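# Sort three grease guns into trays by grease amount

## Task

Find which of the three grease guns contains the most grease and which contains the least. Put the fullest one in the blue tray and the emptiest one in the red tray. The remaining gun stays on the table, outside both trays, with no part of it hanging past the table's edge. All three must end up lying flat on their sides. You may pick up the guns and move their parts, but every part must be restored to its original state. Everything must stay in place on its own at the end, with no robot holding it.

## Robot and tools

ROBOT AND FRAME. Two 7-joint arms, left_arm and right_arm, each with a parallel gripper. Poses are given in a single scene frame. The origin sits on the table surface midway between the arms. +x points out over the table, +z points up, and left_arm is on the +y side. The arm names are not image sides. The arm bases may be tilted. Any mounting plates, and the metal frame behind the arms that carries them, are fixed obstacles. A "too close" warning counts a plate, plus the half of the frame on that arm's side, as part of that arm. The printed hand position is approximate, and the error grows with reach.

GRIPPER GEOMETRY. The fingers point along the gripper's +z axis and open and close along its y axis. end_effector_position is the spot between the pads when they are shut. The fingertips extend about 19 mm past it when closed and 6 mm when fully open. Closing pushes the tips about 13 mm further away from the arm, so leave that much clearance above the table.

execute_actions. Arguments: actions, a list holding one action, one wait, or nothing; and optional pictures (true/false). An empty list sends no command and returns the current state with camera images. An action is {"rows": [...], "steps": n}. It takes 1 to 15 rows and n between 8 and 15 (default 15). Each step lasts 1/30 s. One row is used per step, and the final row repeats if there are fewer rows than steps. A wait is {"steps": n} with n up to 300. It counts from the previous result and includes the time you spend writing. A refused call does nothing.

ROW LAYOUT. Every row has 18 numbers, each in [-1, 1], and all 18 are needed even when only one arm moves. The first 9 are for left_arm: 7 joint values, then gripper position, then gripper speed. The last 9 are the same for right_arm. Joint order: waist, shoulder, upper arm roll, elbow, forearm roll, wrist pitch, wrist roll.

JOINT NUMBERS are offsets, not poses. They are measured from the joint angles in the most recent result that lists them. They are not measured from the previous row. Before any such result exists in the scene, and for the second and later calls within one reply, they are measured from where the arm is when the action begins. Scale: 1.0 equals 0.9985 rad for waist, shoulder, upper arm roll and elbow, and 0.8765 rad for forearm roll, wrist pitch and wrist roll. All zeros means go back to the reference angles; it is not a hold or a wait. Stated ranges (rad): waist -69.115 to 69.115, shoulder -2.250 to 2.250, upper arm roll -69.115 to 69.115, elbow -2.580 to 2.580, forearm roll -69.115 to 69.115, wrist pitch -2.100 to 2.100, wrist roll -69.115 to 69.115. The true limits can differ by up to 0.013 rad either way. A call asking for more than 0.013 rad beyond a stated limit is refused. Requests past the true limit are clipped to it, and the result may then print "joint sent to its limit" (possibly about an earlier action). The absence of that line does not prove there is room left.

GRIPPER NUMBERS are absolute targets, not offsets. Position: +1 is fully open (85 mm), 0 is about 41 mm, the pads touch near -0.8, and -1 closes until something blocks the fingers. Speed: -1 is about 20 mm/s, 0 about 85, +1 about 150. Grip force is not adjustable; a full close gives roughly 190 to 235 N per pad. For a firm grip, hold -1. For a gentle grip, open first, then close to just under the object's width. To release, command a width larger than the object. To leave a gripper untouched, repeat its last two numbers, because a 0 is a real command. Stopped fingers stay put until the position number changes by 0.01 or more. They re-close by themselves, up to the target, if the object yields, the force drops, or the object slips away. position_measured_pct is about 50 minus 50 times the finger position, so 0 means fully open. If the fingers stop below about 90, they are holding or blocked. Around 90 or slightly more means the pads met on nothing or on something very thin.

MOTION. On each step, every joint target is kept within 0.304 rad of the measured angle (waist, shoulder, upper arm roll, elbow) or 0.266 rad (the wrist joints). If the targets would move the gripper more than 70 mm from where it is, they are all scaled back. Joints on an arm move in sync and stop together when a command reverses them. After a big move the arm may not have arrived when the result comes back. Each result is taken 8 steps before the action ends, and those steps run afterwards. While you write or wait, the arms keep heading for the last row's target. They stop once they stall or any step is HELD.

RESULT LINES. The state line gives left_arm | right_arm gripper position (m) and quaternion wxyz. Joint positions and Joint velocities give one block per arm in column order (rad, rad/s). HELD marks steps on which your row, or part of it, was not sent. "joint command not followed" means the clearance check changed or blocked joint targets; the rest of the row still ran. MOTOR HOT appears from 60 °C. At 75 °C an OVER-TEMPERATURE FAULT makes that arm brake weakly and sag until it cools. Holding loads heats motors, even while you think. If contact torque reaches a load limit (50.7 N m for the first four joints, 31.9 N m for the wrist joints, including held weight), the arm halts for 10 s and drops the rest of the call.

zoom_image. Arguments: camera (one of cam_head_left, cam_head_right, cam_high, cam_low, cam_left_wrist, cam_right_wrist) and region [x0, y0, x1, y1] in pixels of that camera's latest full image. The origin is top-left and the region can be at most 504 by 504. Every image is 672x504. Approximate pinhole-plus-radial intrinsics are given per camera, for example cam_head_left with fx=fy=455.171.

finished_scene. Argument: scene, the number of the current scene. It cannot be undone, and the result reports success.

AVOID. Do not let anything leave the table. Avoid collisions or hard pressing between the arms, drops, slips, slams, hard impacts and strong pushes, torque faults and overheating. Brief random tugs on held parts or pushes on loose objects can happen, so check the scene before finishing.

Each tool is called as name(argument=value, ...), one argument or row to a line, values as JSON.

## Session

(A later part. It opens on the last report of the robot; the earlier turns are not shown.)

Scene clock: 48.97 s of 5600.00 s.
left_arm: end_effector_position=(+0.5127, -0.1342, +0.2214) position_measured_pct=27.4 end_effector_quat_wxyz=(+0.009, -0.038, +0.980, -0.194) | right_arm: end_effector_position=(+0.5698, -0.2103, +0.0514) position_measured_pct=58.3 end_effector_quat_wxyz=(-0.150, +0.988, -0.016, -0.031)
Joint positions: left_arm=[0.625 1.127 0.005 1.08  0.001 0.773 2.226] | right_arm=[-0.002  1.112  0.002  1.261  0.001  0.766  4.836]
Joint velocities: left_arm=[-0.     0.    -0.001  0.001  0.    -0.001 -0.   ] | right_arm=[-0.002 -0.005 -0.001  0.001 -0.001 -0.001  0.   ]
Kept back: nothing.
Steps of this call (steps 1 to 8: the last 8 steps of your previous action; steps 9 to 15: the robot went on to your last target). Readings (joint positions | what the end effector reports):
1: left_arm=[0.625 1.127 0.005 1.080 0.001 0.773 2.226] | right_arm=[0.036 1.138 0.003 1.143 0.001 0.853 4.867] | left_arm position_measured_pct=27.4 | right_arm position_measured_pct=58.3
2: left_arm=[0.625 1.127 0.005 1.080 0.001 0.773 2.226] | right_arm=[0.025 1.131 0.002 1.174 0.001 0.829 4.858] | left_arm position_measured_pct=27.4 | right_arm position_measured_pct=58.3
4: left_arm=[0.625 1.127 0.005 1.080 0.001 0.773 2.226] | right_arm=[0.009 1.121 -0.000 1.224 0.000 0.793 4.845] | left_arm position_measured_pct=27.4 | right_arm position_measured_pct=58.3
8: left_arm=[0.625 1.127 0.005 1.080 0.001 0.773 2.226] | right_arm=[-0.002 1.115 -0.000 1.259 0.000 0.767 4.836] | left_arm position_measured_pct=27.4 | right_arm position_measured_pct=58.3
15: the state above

Arms are close; rotate the left back first.

execute_actions(
  actions=[
    {"rows":[[0.044,0.1,-0.005,0.02,0,0.05,0.006,0.45,0.5,0,0,0,0,0,0,0,-0.3,0]]},
  ],
)

execute_actions(
  actions=[
    {"rows":[[0,0.183,0,-0.132,0,-0.059,0,0.45,0.5,-0.021,0.027,0,0.043,0,-0.079,0,-0.3,0]]},
  ],
)

execute_actions(
  actions=[
    {"steps":15},
  ],
  pictures=true,
)

Scene clock: 49.50 s of 5600.00 s.
left_arm: end_effector_position=(+0.4569, -0.1407, +0.1688) position_measured_pct=27.4 end_effector_quat_wxyz=(-0.040, -0.014, +0.987, -0.157) | right_arm: end_effector_position=(+0.5698, -0.2103, +0.0514) position_measured_pct=58.3 end_effector_quat_wxyz=(-0.150, +0.988, -0.016, -0.031)
Joint positions: left_arm=[0.66  1.206 0.002 1.096 0.001 0.807 2.23 ] | right_arm=[-0.002  1.112  0.002  1.261  0.001  0.766  4.836]
Joint velocities: left_arm=[ 0.147  0.347 -0.002  0.116  0.004  0.172  0.019] | right_arm=[-0.     0.001 -0.    -0.     0.001 -0.002  0.001]
Steps of this call (steps 1 to 9: the robot went on to your last target; steps 10 to 16: the first 7 steps of this action). Readings (joint positions | what the end effector reports):
10: left_arm=[0.626 1.128 0.005 1.080 0.001 0.773 2.226] | right_arm=[-0.003 1.111 0.002 1.261 0.001 0.766 4.836] | left_arm position_measured_pct=27.4 | right_arm position_measured_pct=58.3
11: left_arm=[0.628 1.133 0.004 1.079 0.001 0.774 2.226] | right_arm=[-0.003 1.111 0.002 1.261 0.001 0.766 4.836] | left_arm position_measured_pct=27.4 | right_arm position_measured_pct=58.3
13: left_arm=[0.640 1.159 0.002 1.082 0.000 0.785 2.227] | right_arm=[-0.003 1.112 0.002 1.261 0.001 0.766 4.836] | left_arm position_measured_pct=27.4 | right_arm position_measured_pct=58.3
16: the state above

Scene clock: 50.00 s of 5600.00 s.
left_arm: end_effector_position=(+0.4417, -0.1593, +0.1058) position_measured_pct=27.4 end_effector_quat_wxyz=(-0.053, -0.008, +0.988, -0.146) | right_arm: end_effector_position=(+0.5591, -0.1896, +0.0332) position_measured_pct=58.3 end_effector_quat_wxyz=(-0.151, +0.988, -0.006, -0.031)
Joint positions: left_arm=[0.669 1.339 0.    1.02  0.001 0.786 2.231] | right_arm=[-0.022  1.138  0.     1.303  0.     0.701  4.836]
Joint velocities: left_arm=[-0.001  0.733 -0.003 -0.506 -0.    -0.219 -0.   ] | right_arm=[-0.02   0.027 -0.004  0.046  0.001 -0.063 -0.   ]
Steps of this call (steps 1 to 8: the last 8 steps of your previous action; steps 9 to 15: the first 7 steps of this action, its rows measured from where the robot was after step 8). Readings (joint positions | what the end effector reports):
8: left_arm=[0.669 1.227 0.000 1.100 0.001 0.816 2.231] | right_arm=[-0.002 1.112 0.002 1.261 0.001 0.766 4.836] | left_arm position_measured_pct=27.4 | right_arm position_measured_pct=58.3
9: left_arm=[0.669 1.228 0.000 1.099 0.001 0.816 2.231] | right_arm=[-0.003 1.112 0.002 1.261 0.001 0.765 4.836] | left_arm position_measured_pct=27.4 | right_arm position_measured_pct=58.3
10: left_arm=[0.669 1.234 0.000 1.094 0.001 0.815 2.231] | right_arm=[-0.006 1.115 0.003 1.265 0.001 0.757 4.836] | left_arm position_measured_pct=27.4 | right_arm position_measured_pct=58.3
12: left_arm=[0.669 1.263 0.000 1.074 0.001 0.807 2.231] | right_arm=[-0.016 1.127 0.004 1.285 0.001 0.723 4.836] | left_arm position_measured_pct=27.4 | right_arm position_measured_pct=58.3
15: the state above

Scene clock: 50.50 s of 5600.00 s.
left_arm: end_effector_position=(+0.4404, -0.1701, +0.0748) position_measured_pct=27.4 end_effector_quat_wxyz=(-0.052, -0.008, +0.988, -0.146) | right_arm: end_effector_position=(+0.5593, -0.1897, +0.0323) position_measured_pct=58.3 end_effector_quat_wxyz=(-0.150, +0.988, -0.006, -0.030)
Joint positions: left_arm=[0.669 1.409 0.    0.968 0.001 0.765 2.231] | right_arm=[-0.023  1.139  0.002  1.304  0.001  0.697  4.836]
Joint velocities: left_arm=[ 0.     0.004 -0.001 -0.001 -0.001 -0.001 -0.   ] | right_arm=[ 0.001  0.    -0.    -0.     0.001  0.001  0.   ]
Kept back: nothing.
Steps of this call (steps 1 to 8: the last 8 steps of your previous action; steps 9 to 15: the robot went on to your last target). Readings (joint positions | what the end effector reports):
1: left_arm=[0.669 1.362 0.000 1.004 0.001 0.779 2.231] | right_arm=[-0.023 1.138 0.000 1.303 0.000 0.699 4.836] | left_arm position_measured_pct=27.4 | right_arm position_measured_pct=58.3
2: left_arm=[0.669 1.379 0.000 0.991 0.001 0.773 2.231] | right_arm=[-0.023 1.138 0.001 1.304 0.001 0.698 4.836] | left_arm position_measured_pct=27.4 | right_arm position_measured_pct=58.3
4: left_arm=[0.669 1.400 0.000 0.975 0.001 0.767 2.231] | right_arm=[-0.023 1.138 0.002 1.304 0.001 0.697 4.836] | left_arm position_measured_pct=27.4 | right_arm position_measured_pct=58.3
8: left_arm=[0.669 1.407 0.000 0.969 0.001 0.765 2.231] | right_arm=[-0.023 1.139 0.002 1.304 0.001 0.697 4.836] | left_arm position_measured_pct=27.4 | right_arm position_measured_pct=58.3
15: the state above

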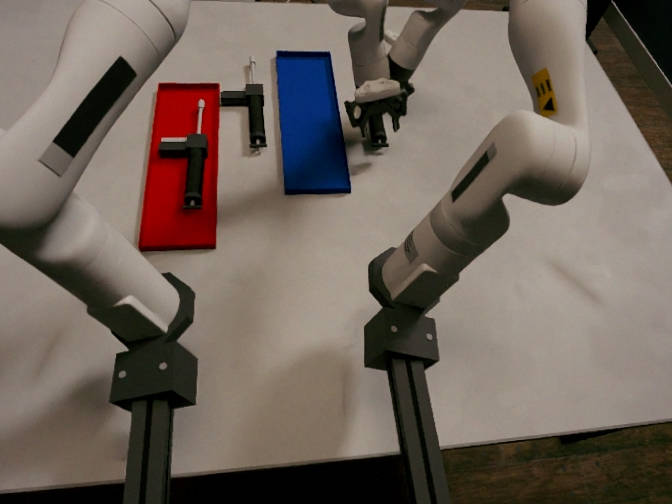

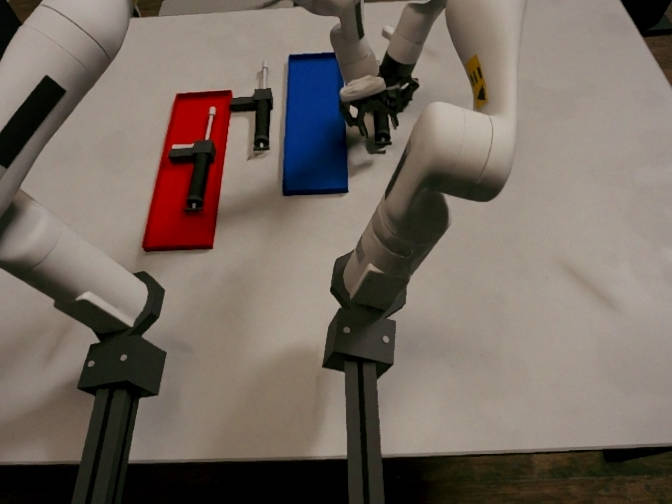

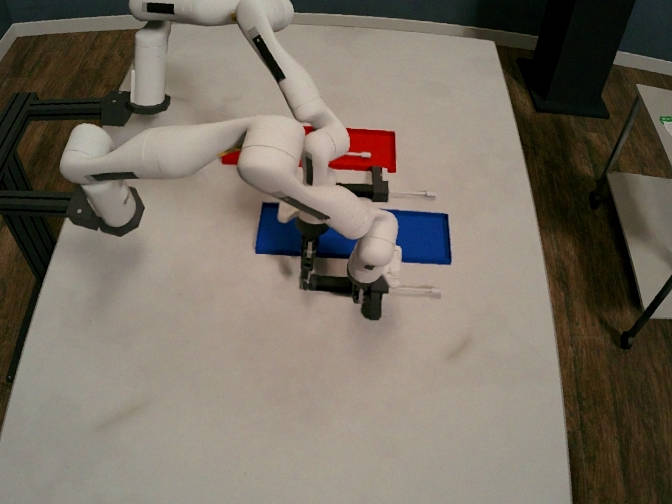

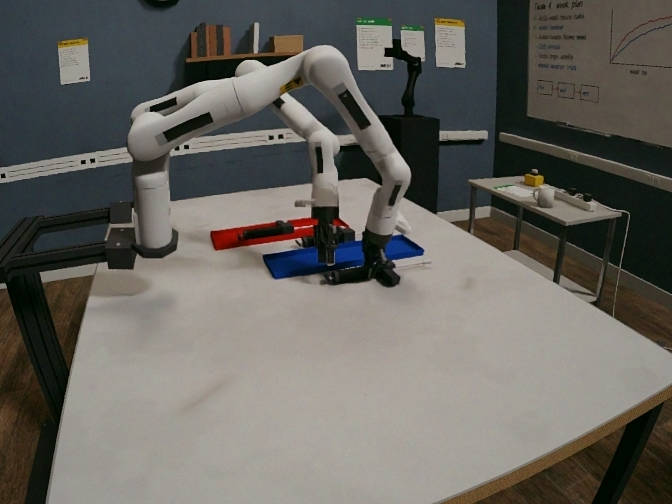

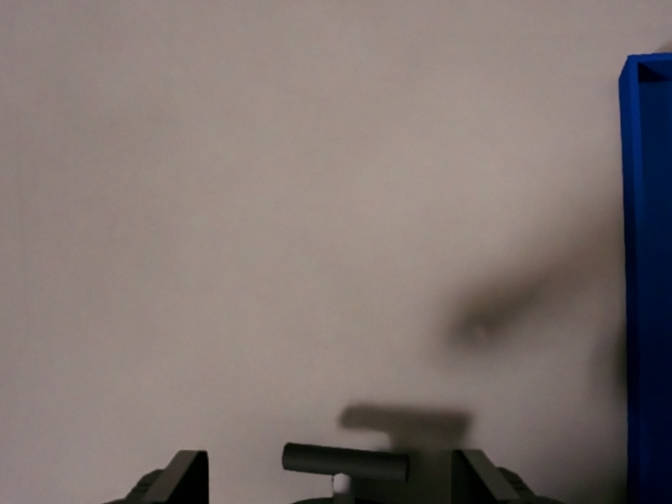

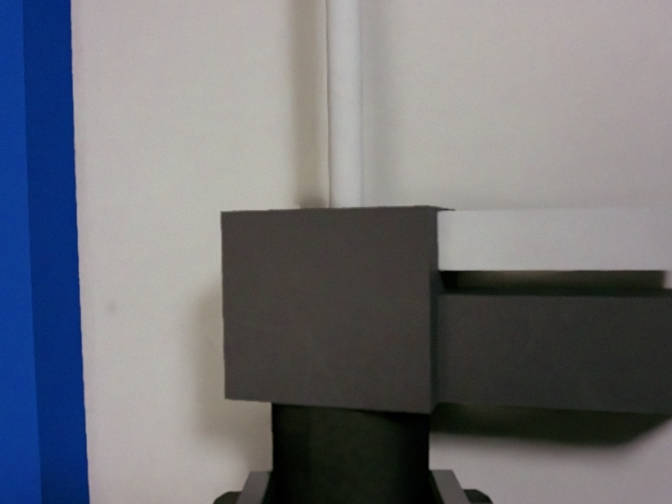

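execute_actions(
  actions=[
    {"rows":[[-0.009,0.1,0,-0.08,0,-0.024,-0.01,0.45,0.5,0,0,0,0,0,0,0,-0.3,0]]},
  ],
)

execute_actions(
  actions=[
    {"rows":[[0,0,0,0,0,0,0,-0.12,0,0,0,0,0,0,0,0,-0.3,0]]},
  ],
)

execute_actions(
  actions=[
    {"rows":[[0.015,-0.019,0,0.068,0,-0.053,0.016,-0.12,0,0,0,0,0,0,0,0,-0.3,0]],"steps":10},
  ],
)

execute_actions(
  actions=[
    {"rows":[[0.015,-0.017,0,0.064,0,-0.051,0.016,-0.12,0,0,0,0,0,0,0,0,-0.3,0]],"steps":10},
  ],
)

execute_actions(
  actions=[
    {"rows":[[0.011,-0.010,0,0.040,0,-0.032,0.011,-0.12,0,0,0,0,0,0,0,0,-0.3,0]],"steps":10},
  ],
)

execute_actions(
  actions=[
    {"steps":9},
  ],
)

Scene clock: 51.53 s of 5600.00 s.
left_arm: end_effector_position=(+0.4394, -0.1777, +0.0360) position_measured_pct=27.4 end_effector_quat_wxyz=(-0.052, -0.008, +0.988, -0.146) | right_arm: end_effector_position=(+0.5593, -0.1897, +0.0323) position_measured_pct=58.3 end_effector_quat_wxyz=(-0.150, +0.988, -0.006, -0.030)
Joint positions: left_arm=[0.661 1.494 0.    0.902 0.001 0.747 2.224] | right_arm=[-0.023  1.139  0.002  1.304  0.001  0.697  4.836]
Joint velocities: left_arm=[-0.029  0.301 -0.008 -0.237 -0.002 -0.07  -0.031] | right_arm=[ 0.001  0.001 -0.     0.     0.001 -0.002  0.   ]
Steps of this call (steps 1 to 15: the robot went on to your last target; steps 16 to 24: nothing new was sent; steps 25 to 31: the first 7 steps of this action). Readings (joint positions | what the end effector reports):
25: left_arm=[0.669 1.411 0.000 0.967 0.001 0.765 2.231] | right_arm=[-0.023 1.139 0.002 1.304 0.001 0.697 4.836] | left_arm position_measured_pct=27.4 | right_arm position_measured_pct=58.3
26: left_arm=[0.668 1.416 0.000 0.962 0.001 0.764 2.231] | right_arm=[-0.023 1.139 0.002 1.304 0.001 0.697 4.836] | left_arm position_measured_pct=27.4 | right_arm position_measured_pct=58.3
28: left_arm=[0.666 1.444 0.001 0.940 0.001 0.758 2.228] | right_arm=[-0.023 1.139 0.002 1.304 0.001 0.697 4.836] | left_arm position_measured_pct=27.4 | right_arm position_measured_pct=58.3
31: the state above

Scene clock: 52.03 s of 5600.00 s.
left_arm: end_effector_position=(+0.4401, -0.1796, +0.0300) position_measured_pct=40.5 end_effector_quat_wxyz=(-0.051, -0.009, +0.988, -0.147) | right_arm: end_effector_position=(+0.5593, -0.1897, +0.0323) position_measured_pct=58.3 end_effector_quat_wxyz=(-0.150, +0.988, -0.006, -0.030)
Joint positions: left_arm=[0.66  1.508 0.    0.889 0.001 0.744 2.222] | right_arm=[-0.023  1.139  0.002  1.304  0.001  0.697  4.836]
Joint velocities: left_arm=[ 0.     0.002  0.    -0.001 -0.    -0.    -0.   ] | right_arm=[ 0.001  0.001  0.    -0.    -0.     0.002  0.001]
Steps of this call (steps 1 to 8: the last 8 steps of your previous action; steps 9 to 15: the first 7 steps of this action, its rows measured from where the robot was after step 8). Readings (joint positions | what the end effector reports):
8: left_arm=[0.660 1.508 0.000 0.889 0.001 0.744 2.222] | right_arm=[-0.023 1.139 0.002 1.304 0.001 0.697 4.836] | left_arm position_measured_pct=27.4 | right_arm position_measured_pct=58.3
9: left_arm=[0.660 1.508 0.000 0.889 0.001 0.744 2.222] | right_arm=[-0.023 1.139 0.002 1.304 0.001 0.697 4.836] | left_arm position_measured_pct=27.4 | right_arm position_measured_pct=58.3
10: left_arm=[0.660 1.508 0.000 0.889 0.001 0.744 2.222] | right_arm=[-0.023 1.139 0.002 1.304 0.001 0.697 4.836] | left_arm position_measured_pct=27.8 | right_arm position_measured_pct=58.3
12: left_arm=[0.660 1.508 0.000 0.889 0.001 0.744 2.222] | right_arm=[-0.023 1.139 0.002 1.304 0.001 0.697 4.836] | left_arm position_measured_pct=32.1 | right_arm position_measured_pct=58.3
15: the state above

Scene clock: 52.37 s of 5600.00 s.
left_arm: end_effector_position=(+0.4397, -0.1793, +0.0303) position_measured_pct=54.0 end_effector_quat_wxyz=(-0.050, -0.009, +0.988, -0.147) | right_arm: end_effector_position=(+0.5592, -0.1906, +0.0322) position_measured_pct=58.3 end_effector_quat_wxyz=(-0.150, +0.988, -0.006, -0.030)
Joint positions: left_arm=[ 0.661  1.506 -0.     0.894  0.001  0.739  2.223] | right_arm=[-0.023  1.138  0.002  1.304  0.001  0.697  4.837]
Joint velocities: left_arm=[ 0.048 -0.09  -0.018  0.215 -0.009 -0.175  0.045] | right_arm=[ 0.005 -0.001  0.     0.011 -0.004  0.02  -0.002]
Steps of this call (steps 1 to 8: the last 8 steps of your previous action; steps 9 to 10: the first 2 steps of this action, its rows measured from where the robot was after step 8). Readings (joint positions | what the end effector reports):
8: left_arm=[0.659 1.508 0.000 0.889 0.001 0.744 2.222] | right_arm=[-0.023 1.138 0.002 1.303 0.001 0.696 4.836] | left_arm position_measured_pct=54.0 | right_arm position_measured_pct=58.3
9: left_arm=[0.660 1.508 0.000 0.890 0.001 0.743 2.222] | right_arm=[-0.023 1.138 0.002 1.303 0.001 0.696 4.837] | left_arm position_measured_pct=54.0 | right_arm position_measured_pct=58.3
10: the state above

Scene clock: 52.70 s of 5600.00 s.
left_arm: end_effector_position=(+0.4251, -0.1788, +0.0300) position_measured_pct=54.0 end_effector_quat_wxyz=(-0.050, -0.009, +0.988, -0.147) | right_arm: end_effector_position=(+0.5571, -0.1902, +0.0313) position_measured_pct=58.3 end_effector_quat_wxyz=(-0.150, +0.988, -0.006, -0.032)
Joint positions: left_arm=[ 0.674  1.486 -0.001  0.961  0.     0.692  2.237] | right_arm=[-0.022  1.14   0.002  1.305  0.001  0.698  4.837]
Joint velocities: left_arm=[ 0.053 -0.086 -0.017  0.238 -0.005 -0.174  0.05 ] | right_arm=[ 0.    -0.006 -0.004  0.009 -0.006  0.016 -0.001]
Steps of this call (steps 1 to 8: the last 8 steps of your previous action; steps 9 to 10: the first 2 steps of this action, its rows measured from where the robot was after step 8). Readings (joint positions | what the end effector reports):
8: left_arm=[0.673 1.489 -0.000 0.954 0.001 0.697 2.236] | right_arm=[-0.022 1.139 0.003 1.305 0.001 0.698 4.837] | left_arm position_measured_pct=54.0 | right_arm position_measured_pct=58.3
9: left_arm=[0.673 1.488 -0.001 0.956 0.001 0.696 2.236] | right_arm=[-0.022 1.140 0.003 1.305 0.001 0.698 4.837] | left_arm position_measured_pct=54.0 | right_arm position_measured_pct=58.3
10: the state above

Scene clock: 53.03 s of 5600.00 s.
left_arm: end_effector_position=(+0.4113, -0.1784, +0.0300) position_measured_pct=54.0 end_effector_quat_wxyz=(-0.049, -0.009, +0.988, -0.147) | right_arm: end_effector_position=(+0.5560, -0.1899, +0.0311) position_measured_pct=58.3 end_effector_quat_wxyz=(-0.151, +0.988, -0.005, -0.033)
Joint positions: left_arm=[ 0.688  1.469 -0.002  1.022  0.     0.646  2.251] | right_arm=[-0.022  1.14   0.002  1.307  0.001  0.7    4.837]
Joint velocities: left_arm=[ 0.062 -0.08  -0.02   0.234 -0.007 -0.18   0.054] | right_arm=[ 0.001 -0.003 -0.002  0.004 -0.007  0.006 -0.004]
Steps of this call (steps 1 to 8: the last 8 steps of your previous action; steps 9 to 10: the first 2 steps of this action, its rows measured from where the robot was after step 8). Readings (joint positions | what the end effector reports):
8: left_arm=[0.686 1.471 -0.001 1.016 0.000 0.651 2.250] | right_arm=[-0.022 1.140 0.002 1.307 0.001 0.699 4.837] | left_arm position_measured_pct=54.0 | right_arm position_measured_pct=58.3
9: left_arm=[0.687 1.470 -0.001 1.017 0.000 0.650 2.250] | right_arm=[-0.022 1.140 0.002 1.307 0.001 0.699 4.837] | left_arm position_measured_pct=54.0 | right_arm position_measured_pct=58.3
10: the state above

Scene clock: 53.33 s of 5600.00 s.
left_arm: end_effector_position=(+0.4035, -0.1782, +0.0296) position_measured_pct=54.0 end_effector_quat_wxyz=(-0.049, -0.009, +0.988, -0.147) | right_arm: end_effector_position=(+0.5555, -0.1898, +0.0311) position_measured_pct=58.3 end_effector_quat_wxyz=(-0.151, +0.988, -0.005, -0.034)
Joint positions: left_arm=[ 0.696  1.46  -0.002  1.054 -0.     0.622  2.259] | right_arm=[-0.022  1.14   0.002  1.307  0.001  0.7    4.837]
Joint velocities: left_arm=[ 0.002 -0.001  0.     0.004  0.001 -0.002  0.001] | right_arm=[-0.001  0.    -0.     0.    -0.001 -0.    -0.001]
Kept back: nothing.
Steps of this call (steps 1 to 8: the last 8 steps of your previous action; step 9: the robot went on to your last target). Readings (joint positions | what the end effector reports):
1: left_arm=[0.690 1.466 -0.002 1.032 -0.000 0.639 2.254] | right_arm=[-0.022 1.140 0.002 1.307 0.001 0.700 4.837] | left_arm position_measured_pct=54.0 | right_arm position_measured_pct=58.3
2: left_arm=[0.693 1.463 -0.002 1.041 -0.000 0.632 2.256] | right_arm=[-0.022 1.140 0.002 1.307 0.001 0.700 4.837] | left_arm position_measured_pct=54.0 | right_arm position_measured_pct=58.3
4: left_arm=[0.695 1.461 -0.002 1.051 0.000 0.625 2.259] | right_arm=[-0.022 1.140 0.002 1.307 0.001 0.700 4.837] | left_arm position_measured_pct=54.0 | right_arm position_measured_pct=58.3
8: left_arm=[0.696 1.460 -0.002 1.054 -0.000 0.622 2.259] | right_arm=[-0.022 1.140 0.002 1.307 0.001 0.700 4.837] | left_arm position_measured_pct=54.0 | right_arm position_measured_pct=58.3
9: the state above

execute_actions(
  actions=[
    {"rows":[[0.012,-0.009,0,0.039,0,-0.031,0.012,-0.12,0,0,0,0,-0.001,0,-0.001,0,-0.3,0]],"steps":10},
  ],
)

execute_actions(
  actions=[
    {"rows":[[0.012,-0.009,0,0.038,0,-0.03,0.012,-0.12,0,0,0,0,-0.001,0,-0.001,0,-0.3,0]],"steps":10},
  ],
)

execute_actions(
  actions=[
    {"rows":[[0.012,-0.008,0,0.036,0,-0.03,0.012,-0.12,0,0,0,0,-0.001,0,-0.001,0,-0.3,0]],"steps":10},
  ],
)

execute_actions(
  actions=[
    {"steps":12},
  ],
)

Scene clock: 53.77 s of 5600.00 s.
left_arm: end_effector_position=(+0.4024, -0.1782, +0.0300) position_measured_pct=54.0 end_effector_quat_wxyz=(-0.048, -0.009, +0.988, -0.147) | right_arm: end_effector_position=(+0.5555, -0.1898, +0.0311) position_measured_pct=58.3 end_effector_quat_wxyz=(-0.151, +0.988, -0.005, -0.034)
Joint positions: left_arm=[ 0.698  1.458 -0.003  1.06  -0.     0.617  2.261] | right_arm=[-0.022  1.14   0.002  1.307  0.001  0.7    4.837]
Joint velocities: left_arm=[ 0.068 -0.075 -0.019  0.222 -0.008 -0.173  0.059] | right_arm=[ 0.002 -0.003 -0.001 -0.002 -0.005  0.004 -0.004]
Steps of this call (steps 1 to 11: the robot went on to your last target; steps 12 to 13: the first 2 steps of this action). Readings (joint positions | what the end effector reports):
12: left_arm=[0.696 1.460 -0.002 1.055 -0.000 0.621 2.260] | right_arm=[-0.022 1.140 0.002 1.307 0.001 0.700 4.837] | left_arm position_measured_pct=54.0 | right_arm position_measured_pct=58.3
13: the state above

Scene clock: 54.10 s of 5600.00 s.
left_arm: end_effector_position=(+0.3928, -0.1780, +0.0299) position_measured_pct=54.0 end_effector_quat_wxyz=(-0.047, -0.009, +0.988, -0.147) | right_arm: end_effector_position=(+0.5555, -0.1897, +0.0311) position_measured_pct=58.3 end_effector_quat_wxyz=(-0.151, +0.988, -0.005, -0.034)
Joint positions: left_arm=[ 0.708  1.449 -0.004  1.097 -0.001  0.589  2.271] | right_arm=[-0.022  1.14   0.002  1.307  0.001  0.701  4.837]
Joint velocities: left_arm=[ 0.072 -0.078 -0.02   0.226 -0.007 -0.176  0.061] | right_arm=[ 0.002 -0.003 -0.001 -0.001 -0.007  0.004 -0.004]
Steps of this call (steps 1 to 8: the last 8 steps of your previous action; steps 9 to 10: the first 2 steps of this action, its rows measured from where the robot was after step 8). Readings (joint positions | what the end effector reports):
8: left_arm=[0.706 1.451 -0.003 1.092 -0.000 0.594 2.270] | right_arm=[-0.022 1.140 0.002 1.307 0.001 0.700 4.837] | left_arm position_measured_pct=54.0 | right_arm position_measured_pct=58.3
9: left_arm=[0.707 1.450 -0.003 1.092 -0.000 0.593 2.270] | right_arm=[-0.022 1.140 0.002 1.307 0.001 0.701 4.837] | left_arm position_measured_pct=54.0 | right_arm position_measured_pct=58.3
10: the state above

Scene clock: 54.43 s of 5600.00 s.
left_arm: end_effector_position=(+0.3831, -0.1778, +0.0299) position_measured_pct=54.0 end_effector_quat_wxyz=(-0.047, -0.009, +0.988, -0.146) | right_arm: end_effector_position=(+0.5555, -0.1897, +0.0311) position_measured_pct=58.3 end_effector_quat_wxyz=(-0.151, +0.988, -0.006, -0.034)
Joint positions: left_arm=[ 0.719  1.439 -0.004  1.134 -0.001  0.561  2.282] | right_arm=[-0.022  1.14   0.002  1.307  0.     0.701  4.837]
Joint velocities: left_arm=[ 0.077 -0.074 -0.023  0.224 -0.006 -0.184  0.065] | right_arm=[ 0.002 -0.003 -0.001 -0.001 -0.006  0.005 -0.003]
Steps of this call (steps 1 to 8: the last 8 steps of your previous action; steps 9 to 10: the first 2 steps of this action, its rows measured from where the robot was after step 8). Readings (joint positions | what the end effector reports):
8: left_arm=[0.717 1.442 -0.004 1.128 -0.001 0.566 2.280] | right_arm=[-0.022 1.140 0.002 1.307 0.001 0.701 4.837] | left_arm position_measured_pct=54.0 | right_arm position_measured_pct=58.3
9: left_arm=[0.717 1.441 -0.004 1.129 -0.001 0.566 2.280] | right_arm=[-0.022 1.140 0.002 1.307 0.001 0.701 4.837] | left_arm position_measured_pct=54.0 | right_arm position_measured_pct=58.3
10: the state above

Scene clock: 54.83 s of 5600.00 s.
left_arm: end_effector_position=(+0.3749, -0.1776, +0.0295) position_measured_pct=54.0 end_effector_quat_wxyz=(-0.047, -0.009, +0.988, -0.146) | right_arm: end_effector_position=(+0.5554, -0.1897, +0.0311) position_measured_pct=58.3 end_effector_quat_wxyz=(-0.151, +0.988, -0.005, -0.034)
Joint positions: left_arm=[ 0.728  1.433 -0.005  1.163 -0.001  0.539  2.29 ] | right_arm=[-0.022  1.14   0.002  1.307  0.     0.701  4.837]
Joint velocities: left_arm=[ 0.001 -0.     0.     0.001  0.001  0.001  0.   ] | right_arm=[ 0.     0.002  0.    -0.     0.001 -0.    -0.   ]
Kept back: nothing.
Steps of this call (steps 1 to 8: the last 8 steps of your previous action; steps 9 to 12: the robot went on to your last target). Readings (joint positions | what the end effector reports):
1: left_arm=[0.722 1.437 -0.005 1.143 -0.001 0.554 2.284] | right_arm=[-0.022 1.140 0.002 1.307 0.000 0.701 4.837] | left_arm position_measured_pct=54.0 | right_arm position_measured_pct=58.3
2: left_arm=[0.724 1.435 -0.005 1.151 -0.001 0.548 2.287] | right_arm=[-0.022 1.140 0.002 1.307 0.000 0.701 4.837] | left_arm position_measured_pct=54.0 | right_arm position_measured_pct=58.3
4: left_arm=[0.726 1.434 -0.004 1.160 -0.001 0.541 2.290] | right_arm=[-0.022 1.140 0.002 1.307 0.000 0.701 4.837] | left_arm position_measured_pct=54.0 | right_arm position_measured_pct=58.3
8: left_arm=[0.727 1.433 -0.004 1.162 -0.001 0.539 2.290] | right_arm=[-0.022 1.140 0.002 1.307 0.000 0.701 4.837] | left_arm position_measured_pct=54.0 | right_arm position_measured_pct=58.3
12: the state above

execute_actions(
  actions=[
    {"rows":[[-0.04,0.038,0.005,-0.147,0,0.131,-0.046,-0.12,0,0,0,0,0,0,0,0,-0.3,0]],"steps":14},
  ],
)

execute_actions(
  actions=[
    {"rows":[[-0.032,0.038,0,-0.138,0,0.107,-0.033,-0.12,0,0,0,0,0,0,0,0,-0.3,0]]},
  ],
)

execute_actions(
  actions=[
    {"steps":12},
  ],
)

Scene clock: 55.40 s of 5600.00 s.
left_arm: end_effector_position=(+0.3912, -0.1792, +0.0295) position_measured_pct=54.0 end_effector_quat_wxyz=(-0.052, -0.009, +0.988, -0.146) | right_arm: end_effector_position=(+0.5559, -0.1904, +0.0311) position_measured_pct=58.3 end_effector_quat_wxyz=(-0.151, +0.988, -0.005, -0.033)
Joint positions: left_arm=[0.707 1.453 0.001 1.087 0.    0.602 2.27 ] | right_arm=[-0.021  1.14   0.002  1.306  0.001  0.7    4.838]
Joint velocities: left_arm=[-0.199  0.174  0.009 -0.742 -0.005  0.56  -0.208] | right_arm=[ 0.006 -0.003  0.006 -0.006 -0.002 -0.003 -0.004]
Steps of this call (steps 1 to 11: the robot went on to your last target; steps 12 to 17: the first 6 steps of this action). Readings (joint positions | what the end effector reports):
12: left_arm=[0.727 1.433 -0.004 1.162 -0.001 0.539 2.290] | right_arm=[-0.022 1.140 0.002 1.307 0.000 0.701 4.837] | left_arm position_measured_pct=54.0 | right_arm position_measured_pct=58.3
13: left_arm=[0.726 1.435 -0.004 1.158 -0.001 0.544 2.289] | right_arm=[-0.022 1.140 0.002 1.307 0.000 0.701 4.837] | left_arm position_measured_pct=54.0 | right_arm position_measured_pct=58.3
15: left_arm=[0.719 1.442 -0.001 1.133 0.000 0.565 2.283] | right_arm=[-0.022 1.140 0.002 1.307 0.001 0.701 4.838] | left_arm position_measured_pct=54.0 | right_arm position_measured_pct=58.3
17: the state above

Scene clock: 55.90 s of 5600.00 s.
left_arm: end_effector_position=(+0.4335, -0.1797, +0.0300) position_measured_pct=54.0 end_effector_quat_wxyz=(-0.051, -0.009, +0.988, -0.147) | right_arm: end_effector_position=(+0.5568, -0.1911, +0.0311) position_measured_pct=58.3 end_effector_quat_wxyz=(-0.150, +0.988, -0.006, -0.032)
Joint positions: left_arm=[ 0.665  1.499  0.002  0.918 -0.     0.723  2.229] | right_arm=[-0.02   1.14   0.003  1.305  0.001  0.699  4.837]
Joint velocities: left_arm=[-0.117  0.147 -0.019 -0.541 -0.004  0.367 -0.123] | right_arm=[ 0.001  0.002 -0.004 -0.004 -0.011 -0.006 -0.009]
Steps of this call (steps 1 to 8: the last 8 steps of your previous action; steps 9 to 15: the first 7 steps of this action, its rows measured from where the robot was after step 8). Readings (joint positions | what the end effector reports):
8: left_arm=[0.688 1.471 0.001 1.018 -0.001 0.654 2.250] | right_arm=[-0.021 1.140 0.002 1.306 0.001 0.700 4.837] | left_arm position_measured_pct=54.0 | right_arm position_measured_pct=58.3
9: left_arm=[0.688 1.472 0.001 1.017 -0.001 0.655 2.250] | right_arm=[-0.021 1.140 0.002 1.306 0.001 0.700 4.837] | left_arm position_measured_pct=54.0 | right_arm position_measured_pct=58.3
10: left_arm=[0.686 1.473 0.001 1.011 -0.000 0.659 2.249] | right_arm=[-0.021 1.140 0.002 1.306 0.001 0.700 4.838] | left_arm position_measured_pct=54.0 | right_arm position_measured_pct=58.3
12: left_arm=[0.680 1.481 0.002 0.984 -0.000 0.678 2.243] | right_arm=[-0.021 1.140 0.002 1.305 0.001 0.700 4.838] | left_arm position_measured_pct=54.0 | right_arm position_measured_pct=58.3
15: the state above

Scene clock: 56.30 s of 5600.00 s.
left_arm: end_effector_position=(+0.4402, -0.1798, +0.0298) position_measured_pct=54.0 end_effector_quat_wxyz=(-0.053, -0.008, +0.988, -0.147) | right_arm: end_effector_position=(+0.5588, -0.1914, +0.0318) position_measured_pct=58.3 end_effector_quat_wxyz=(-0.150, +0.988, -0.006, -0.030)
Joint positions: left_arm=[0.658 1.511 0.003 0.882 0.001 0.75  2.221] | right_arm=[-0.021  1.139  0.002  1.303  0.001  0.698  4.838]
Joint velocities: left_arm=[-0.     0.001 -0.    -0.002 -0.003 -0.002  0.   ] | right_arm=[ 0.    -0.003  0.    -0.     0.001 -0.001  0.   ]
Kept back: nothing.
Steps of this call (steps 1 to 8: the last 8 steps of your previous action; steps 9 to 12: the robot went on to your last target). Readings (joint positions | what the end effector reports):
1: left_arm=[0.662 1.503 0.001 0.902 -0.000 0.734 2.225] | right_arm=[-0.021 1.140 0.002 1.305 0.000 0.699 4.837] | left_arm position_measured_pct=54.0 | right_arm position_measured_pct=58.3
2: left_arm=[0.660 1.506 0.002 0.892 0.000 0.743 2.223] | right_arm=[-0.021 1.140 0.002 1.304 0.000 0.698 4.837] | left_arm position_measured_pct=54.0 | right_arm position_measured_pct=58.3
4: left_arm=[0.659 1.509 0.002 0.885 0.001 0.749 2.221] | right_arm=[-0.021 1.140 0.002 1.303 0.000 0.697 4.837] | left_arm position_measured_pct=54.0 | right_arm position_measured_pct=58.3
8: left_arm=[0.658 1.510 0.003 0.883 0.001 0.750 2.221] | right_arm=[-0.021 1.139 0.002 1.303 0.001 0.698 4.838] | left_arm position_measured_pct=54.0 | right_arm position_measured_pct=58.3
12: the state above

execute_actions(
  actions=[
    {"rows":[[0,0,0,0,0,0,0,0.45,0.5,0,0,0,0,0,0,0,-0.3,0]],"steps":10},
  ],
)

execute_actions(
  actions=[
    {"rows":[[0.004,-0.13,0,0.11,0,0.024,0,0.45,0.5,0,0,0,0,0,0,0,-0.3,0]],"steps":12},
  ],
)

execute_actions(
  actions=[
    {"rows":[[-0.1,-0.25,0,0.3,0,-0.05,0,0.45,0.5,0,0,0,0,0,0,0,-0.3,0]]},
  ],
)

execute_actions(
  actions=[
    {"rows":[[-0.6,-0.4,0,0.3,0,0,0,0.45,0.5,0,-0.1,0,0,0,0.114,0,-0.3,0]]},
  ],
)

execute_actions(
  actions=[
    {"steps":22},
  ],
)

execute_actions(
  actions=[
    {"rows":[[-0.1,0,0,0,0,0,0,0.45,0.5,-0.331,0.035,0,0.177,0,-0.239,-0.378,-0.3,0]]},
  ],
)

execute_actions(
  actions=[
    {"steps":22},
  ],
  pictures=true,
)

Scene clock: 59.23 s of 5600.00 s.
left_arm: end_effector_position=(+0.4401, -0.1799, +0.0296) position_measured_pct=53.6 end_effector_quat_wxyz=(-0.052, -0.008, +0.988, -0.147) | right_arm: end_effector_position=(+0.5592, -0.1915, +0.0323) position_measured_pct=58.3 end_effector_quat_wxyz=(-0.150, +0.988, -0.006, -0.030)
Joint positions: left_arm=[0.659 1.511 0.002 0.882 0.    0.75  2.221] | right_arm=[-0.021  1.138  0.002  1.303  0.001  0.698  4.838]
Joint velocities: left_arm=[ 0.008  0.003  0.002 -0.    -0.001 -0.003  0.   ] | right_arm=[ 0.002  0.002  0.002  0.004 -0.     0.009 -0.003]
Steps of this call (steps 1 to 30: the robot went on to your last target; steps 31 to 86: nothing new was sent; steps 87 to 88: the first 2 steps of this action). Readings (joint positions | what the end effector reports):
87: left_arm=[0.658 1.511 0.002 0.882 0.000 0.750 2.221] | right_arm=[-0.021 1.138 0.002 1.303 0.001 0.698 4.838] | left_arm position_measured_pct=54.0 | right_arm position_measured_pct=58.3
88: the state above

Scene clock: 59.63 s of 5600.00 s.
left_arm: end_effector_position=(+0.4415, -0.1756, +0.0452) position_measured_pct=27.4 end_effector_quat_wxyz=(-0.052, -0.008, +0.988, -0.147) | right_arm: end_effector_position=(+0.5587, -0.1915, +0.0318) position_measured_pct=58.3 end_effector_quat_wxyz=(-0.150, +0.988, -0.006, -0.030)
Joint positions: left_arm=[0.659 1.475 0.002 0.912 0.    0.755 2.221] | right_arm=[-0.021  1.139  0.002  1.303  0.001  0.698  4.838]
Joint velocities: left_arm=[ 0.018 -0.593 -0.004  0.489  0.001  0.09  -0.   ] | right_arm=[ 0.001 -0.002 -0.     0.     0.     0.    -0.   ]
Steps of this call (steps 1 to 8: the last 8 steps of your previous action; steps 9 to 12: the first 4 steps of this action, its rows measured from where the robot was after step 8). Readings (joint positions | what the end effector reports):
8: left_arm=[0.658 1.511 0.003 0.882 0.001 0.750 2.221] | right_arm=[-0.021 1.139 0.002 1.303 0.001 0.698 4.838] | left_arm position_measured_pct=29.0 | right_arm position_measured_pct=58.3
9: left_arm=[0.658 1.509 0.003 0.883 0.001 0.750 2.221] | right_arm=[-0.021 1.139 0.002 1.303 0.001 0.698 4.838] | left_arm position_measured_pct=28.2 | right_arm position_measured_pct=58.3
10: left_arm=[0.658 1.504 0.002 0.889 0.001 0.751 2.221] | right_arm=[-0.021 1.139 0.002 1.303 0.001 0.698 4.838] | left_arm position_measured_pct=27.8 | right_arm position_measured_pct=58.3
12: the state above

Scene clock: 60.13 s of 5600.00 s.
left_arm: end_effector_position=(+0.4491, -0.1270, +0.1132) position_measured_pct=27.4 end_effector_quat_wxyz=(-0.056, -0.026, +0.987, -0.146) | right_arm: end_effector_position=(+0.5587, -0.1915, +0.0318) position_measured_pct=58.3 end_effector_quat_wxyz=(-0.150, +0.988, -0.006, -0.030)
Joint positions: left_arm=[0.622 1.281 0.004 1.109 0.001 0.754 2.221] | right_arm=[-0.021  1.139  0.002  1.303  0.001  0.698  4.838]
Joint velocities: left_arm=[-0.329 -0.813 -0.015  0.957 -0.006 -0.14  -0.   ] | right_arm=[-0.001  0.001  0.    -0.     0.     0.001 -0.   ]
Steps of this call (steps 1 to 8: the last 8 steps of your previous action; steps 9 to 15: the first 7 steps of this action, its rows measured from where the robot was after step 8). Readings (joint positions | what the end effector reports):
8: left_arm=[0.662 1.384 0.003 0.990 0.001 0.771 2.221] | right_arm=[-0.021 1.139 0.002 1.303 0.001 0.698 4.838] | left_arm position_measured_pct=27.4 | right_arm position_measured_pct=58.3
9: left_arm=[0.662 1.382 0.003 0.992 0.001 0.771 2.221] | right_arm=[-0.021 1.139 0.002 1.303 0.001 0.698 4.838] | left_arm position_measured_pct=27.4 | right_arm position_measured_pct=58.3
10: left_arm=[0.660 1.377 0.003 0.999 0.001 0.770 2.221] | right_arm=[-0.021 1.139 0.002 1.303 0.001 0.698 4.838] | left_arm position_measured_pct=27.4 | right_arm position_measured_pct=58.3
12: left_arm=[0.650 1.351 0.004 1.027 0.001 0.766 2.221] | right_arm=[-0.021 1.139 0.002 1.303 0.001 0.698 4.838] | left_arm position_measured_pct=27.4 | right_arm position_measured_pct=58.3
15: the state above

Scene clock: 60.63 s of 5600.00 s.
left_arm: end_effector_position=(+0.4664, -0.0036, +0.1661) position_measured_pct=27.4 end_effector_quat_wxyz=(-0.066, -0.103, +0.982, -0.141) | right_arm: end_effector_position=(+0.5658, -0.2069, +0.0786) position_measured_pct=58.3 end_effector_quat_wxyz=(-0.150, +0.988, -0.007, -0.029)
Joint positions: left_arm=[0.465 1.039 0.003 1.376 0.001 0.728 2.221] | right_arm=[-0.021  1.055  0.002  1.302  0.001  0.781  4.838]
Joint velocities: left_arm=[-0.611 -0.599 -0.027  0.471 -0.006  0.001 -0.   ] | right_arm=[-0.    -0.311  0.003 -0.04   0.001  0.341  0.   ]
Steps of this call (steps 1 to 8: the last 8 steps of your previous action; steps 9 to 15: the first 7 steps of this action, its rows measured from where the robot was after step 8). Readings (joint positions | what the end effector reports):
8: left_arm=[0.565 1.142 0.001 1.283 0.000 0.728 2.221] | right_arm=[-0.021 1.139 0.002 1.303 0.001 0.698 4.838] | left_arm position_measured_pct=27.4 | right_arm position_measured_pct=58.3
9: left_arm=[0.563 1.139 0.002 1.287 0.000 0.728 2.221] | right_arm=[-0.021 1.138 0.002 1.303 0.001 0.698 4.838] | left_arm position_measured_pct=27.4 | right_arm position_measured_pct=58.3
10: left_arm=[0.557 1.132 0.004 1.295 0.001 0.728 2.221] | right_arm=[-0.021 1.132 0.002 1.304 0.001 0.703 4.838] | left_arm position_measured_pct=27.4 | right_arm position_measured_pct=58.3
12: left_arm=[0.528 1.102 0.007 1.323 0.002 0.727 2.221] | right_arm=[-0.021 1.104 0.002 1.306 0.001 0.730 4.838] | left_arm position_measured_pct=27.4 | right_arm position_measured_pct=58.3
15: the state above

Scene clock: 61.37 s of 5600.00 s.
left_arm: end_effector_position=(+0.5110, +0.2802, +0.1940) position_measured_pct=27.4 end_effector_quat_wxyz=(-0.057, -0.339, +0.930, -0.133) | right_arm: end_effector_position=(+0.5657, -0.2094, +0.0872) position_measured_pct=58.3 end_effector_quat_wxyz=(-0.150, +0.988, -0.006, -0.030)
Joint positions: left_arm=[-0.011  0.754 -0.001  1.576 -0.001  0.728  2.221] | right_arm=[-0.021  1.039  0.002  1.303  0.001  0.798  4.838]
Joint velocities: left_arm=[-0.351 -0.164 -0.023  0.122 -0.005  0.003  0.   ] | right_arm=[ 0.     0.001 -0.    -0.     0.     0.    -0.   ]
Kept back: nothing.
Steps of this call (steps 1 to 8: the last 8 steps of your previous action; steps 9 to 22: the robot went on to your last target). Readings (joint positions | what the end effector reports):
1: left_arm=[0.444 1.019 0.003 1.391 0.001 0.728 2.221] | right_arm=[-0.021 1.047 0.003 1.301 0.001 0.790 4.838] | left_arm position_measured_pct=27.4 | right_arm position_measured_pct=58.3
2: left_arm=[0.424 1.000 0.003 1.405 0.001 0.728 2.221] | right_arm=[-0.021 1.043 0.003 1.301 0.001 0.795 4.838] | left_arm position_measured_pct=27.4 | right_arm position_measured_pct=58.3
4: left_arm=[0.383 0.963 0.004 1.431 0.001 0.728 2.221] | right_arm=[-0.021 1.041 0.003 1.302 0.001 0.797 4.838] | left_arm position_measured_pct=27.4 | right_arm position_measured_pct=58.3
8: left_arm=[0.296 0.902 0.003 1.473 0.001 0.728 2.221] | right_arm=[-0.021 1.040 0.002 1.303 0.001 0.798 4.838] | left_arm position_measured_pct=27.4 | right_arm position_measured_pct=58.3
22: the state above

Scene clock: 61.60 s of 5600.00 s.
left_arm: end_effector_position=(+0.5081, +0.3291, +0.1793) position_measured_pct=27.4 end_effector_quat_wxyz=(-0.061, -0.382, +0.914, -0.125) | right_arm: end_effector_position=(+0.5605, -0.1481, +0.0881) position_measured_pct=58.3 end_effector_quat_wxyz=(-0.149, +0.988, -0.000, -0.029)
Joint positions: left_arm=[-0.103  0.754 -0.004  1.576 -0.001  0.728  2.221] | right_arm=[-0.123  1.049  0.005  1.358  0.001  0.732  4.749]
Joint velocities: left_arm=[-0.123  0.004 -0.02  -0.008 -0.003  0.     0.001] | right_arm=[-0.683  0.075 -0.058  0.359 -0.021 -0.428 -0.661]
Steps of this call (steps 1 to 7: the first 7 steps of this action). Readings (joint positions | what the end effector reports):
1: left_arm=[-0.023 0.750 -0.001 1.579 -0.001 0.728 2.221] | right_arm=[-0.022 1.039 0.003 1.304 0.001 0.797 4.837] | left_arm position_measured_pct=27.4 | right_arm position_measured_pct=58.3
2: left_arm=[-0.038 0.749 0.001 1.579 0.000 0.728 2.221] | right_arm=[-0.028 1.039 0.005 1.306 0.002 0.794 4.833] | left_arm position_measured_pct=27.4 | right_arm position_measured_pct=58.3
4: left_arm=[-0.073 0.751 0.001 1.578 0.000 0.728 2.221] | right_arm=[-0.055 1.042 0.008 1.321 0.003 0.776 4.810] | left_arm position_measured_pct=27.4 | right_arm position_measured_pct=58.3
7: the state above

Scene clock: 62.33 s of 5600.00 s.
left_arm: end_effector_position=(+0.5080, +0.3320, +0.1786) position_measured_pct=27.4 end_effector_quat_wxyz=(-0.062, -0.385, +0.912, -0.126) | right_arm: end_effector_position=(+0.5237, -0.0166, +0.0925) position_measured_pct=58.3 end_effector_quat_wxyz=(-0.150, +0.988, -0.007, -0.031)
Joint positions: left_arm=[-0.111  0.754 -0.001  1.576 -0.001  0.728  2.221] | right_arm=[-0.351  1.074  0.002  1.48   0.001  0.588  4.506]
Joint velocities: left_arm=[ 0.     0.     0.001  0.    -0.     0.     0.   ] | right_arm=[-0.003 -0.002 -0.001  0.     0.     0.001  0.   ]
Kept back: nothing.
Steps of this call (steps 1 to 8: the last 8 steps of your previous action; steps 9 to 22: the robot went on to your last target). Readings (joint positions | what the end effector reports):
1: left_arm=[-0.105 0.754 -0.004 1.576 -0.001 0.728 2.221] | right_arm=[-0.146 1.052 0.004 1.370 0.001 0.718 4.726] | left_arm position_measured_pct=27.4 | right_arm position_measured_pct=58.3
2: left_arm=[-0.107 0.754 -0.003 1.576 -0.001 0.728 2.221] | right_arm=[-0.169 1.054 0.004 1.382 0.001 0.703 4.702] | left_arm position_measured_pct=27.4 | right_arm position_measured_pct=58.3
4: left_arm=[-0.109 0.754 -0.001 1.576 -0.001 0.728 2.221] | right_arm=[-0.214 1.059 0.004 1.406 0.001 0.675 4.654] | left_arm position_measured_pct=27.4 | right_arm position_measured_pct=58.3
8: left_arm=[-0.110 0.754 -0.001 1.576 -0.001 0.728 2.221] | right_arm=[-0.302 1.069 0.002 1.453 0.000 0.619 4.559] | left_arm position_measured_pct=27.4 | right_arm position_measured_pct=58.3
22: the state above

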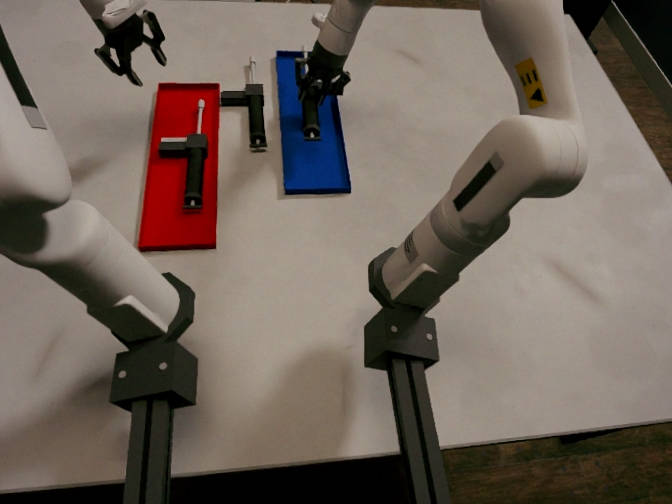

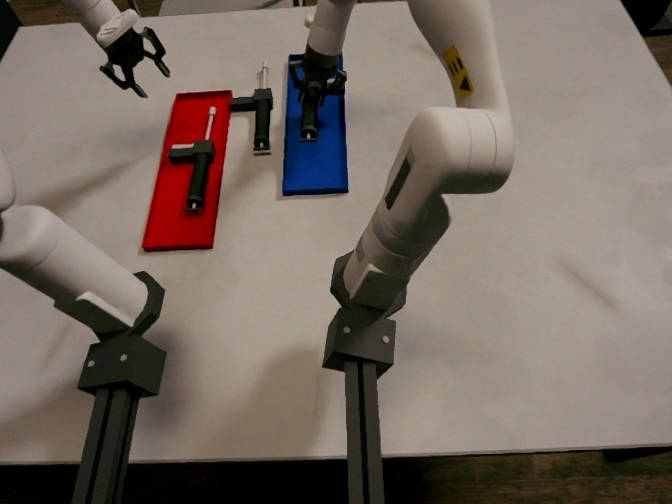

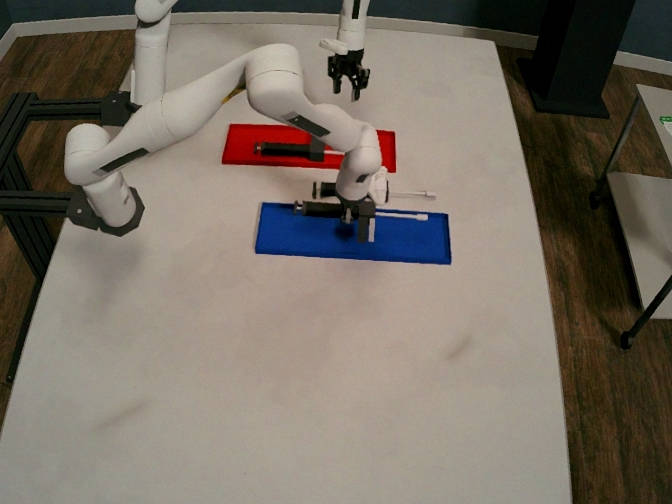

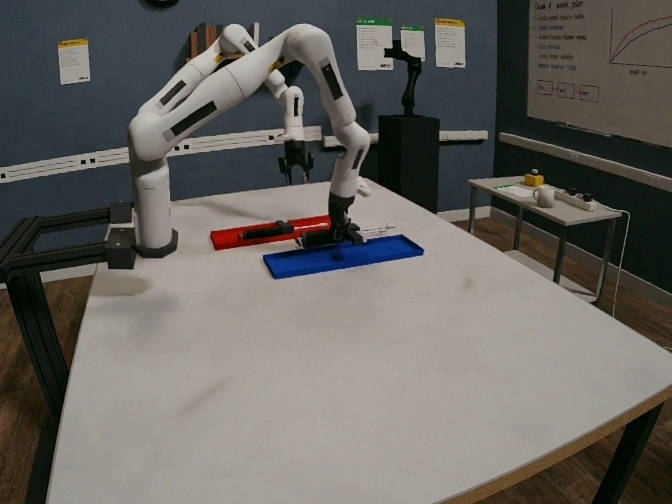

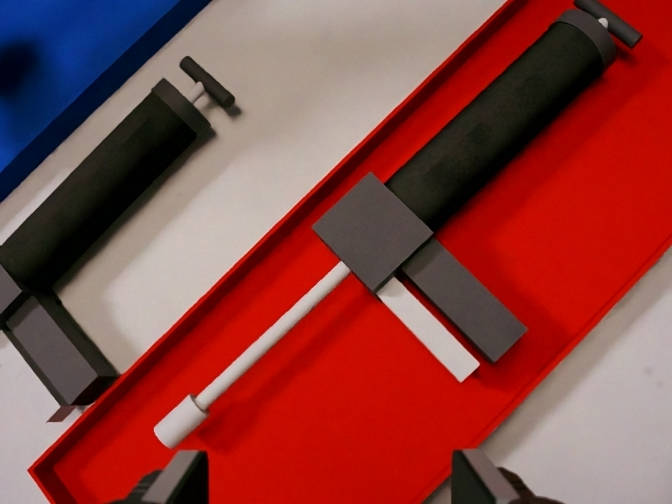

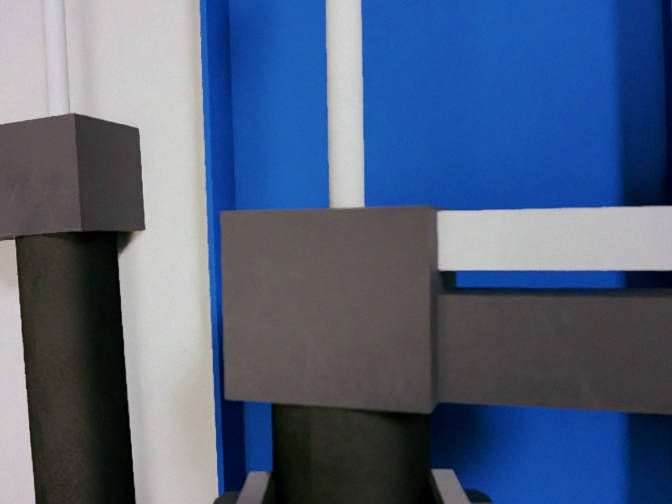

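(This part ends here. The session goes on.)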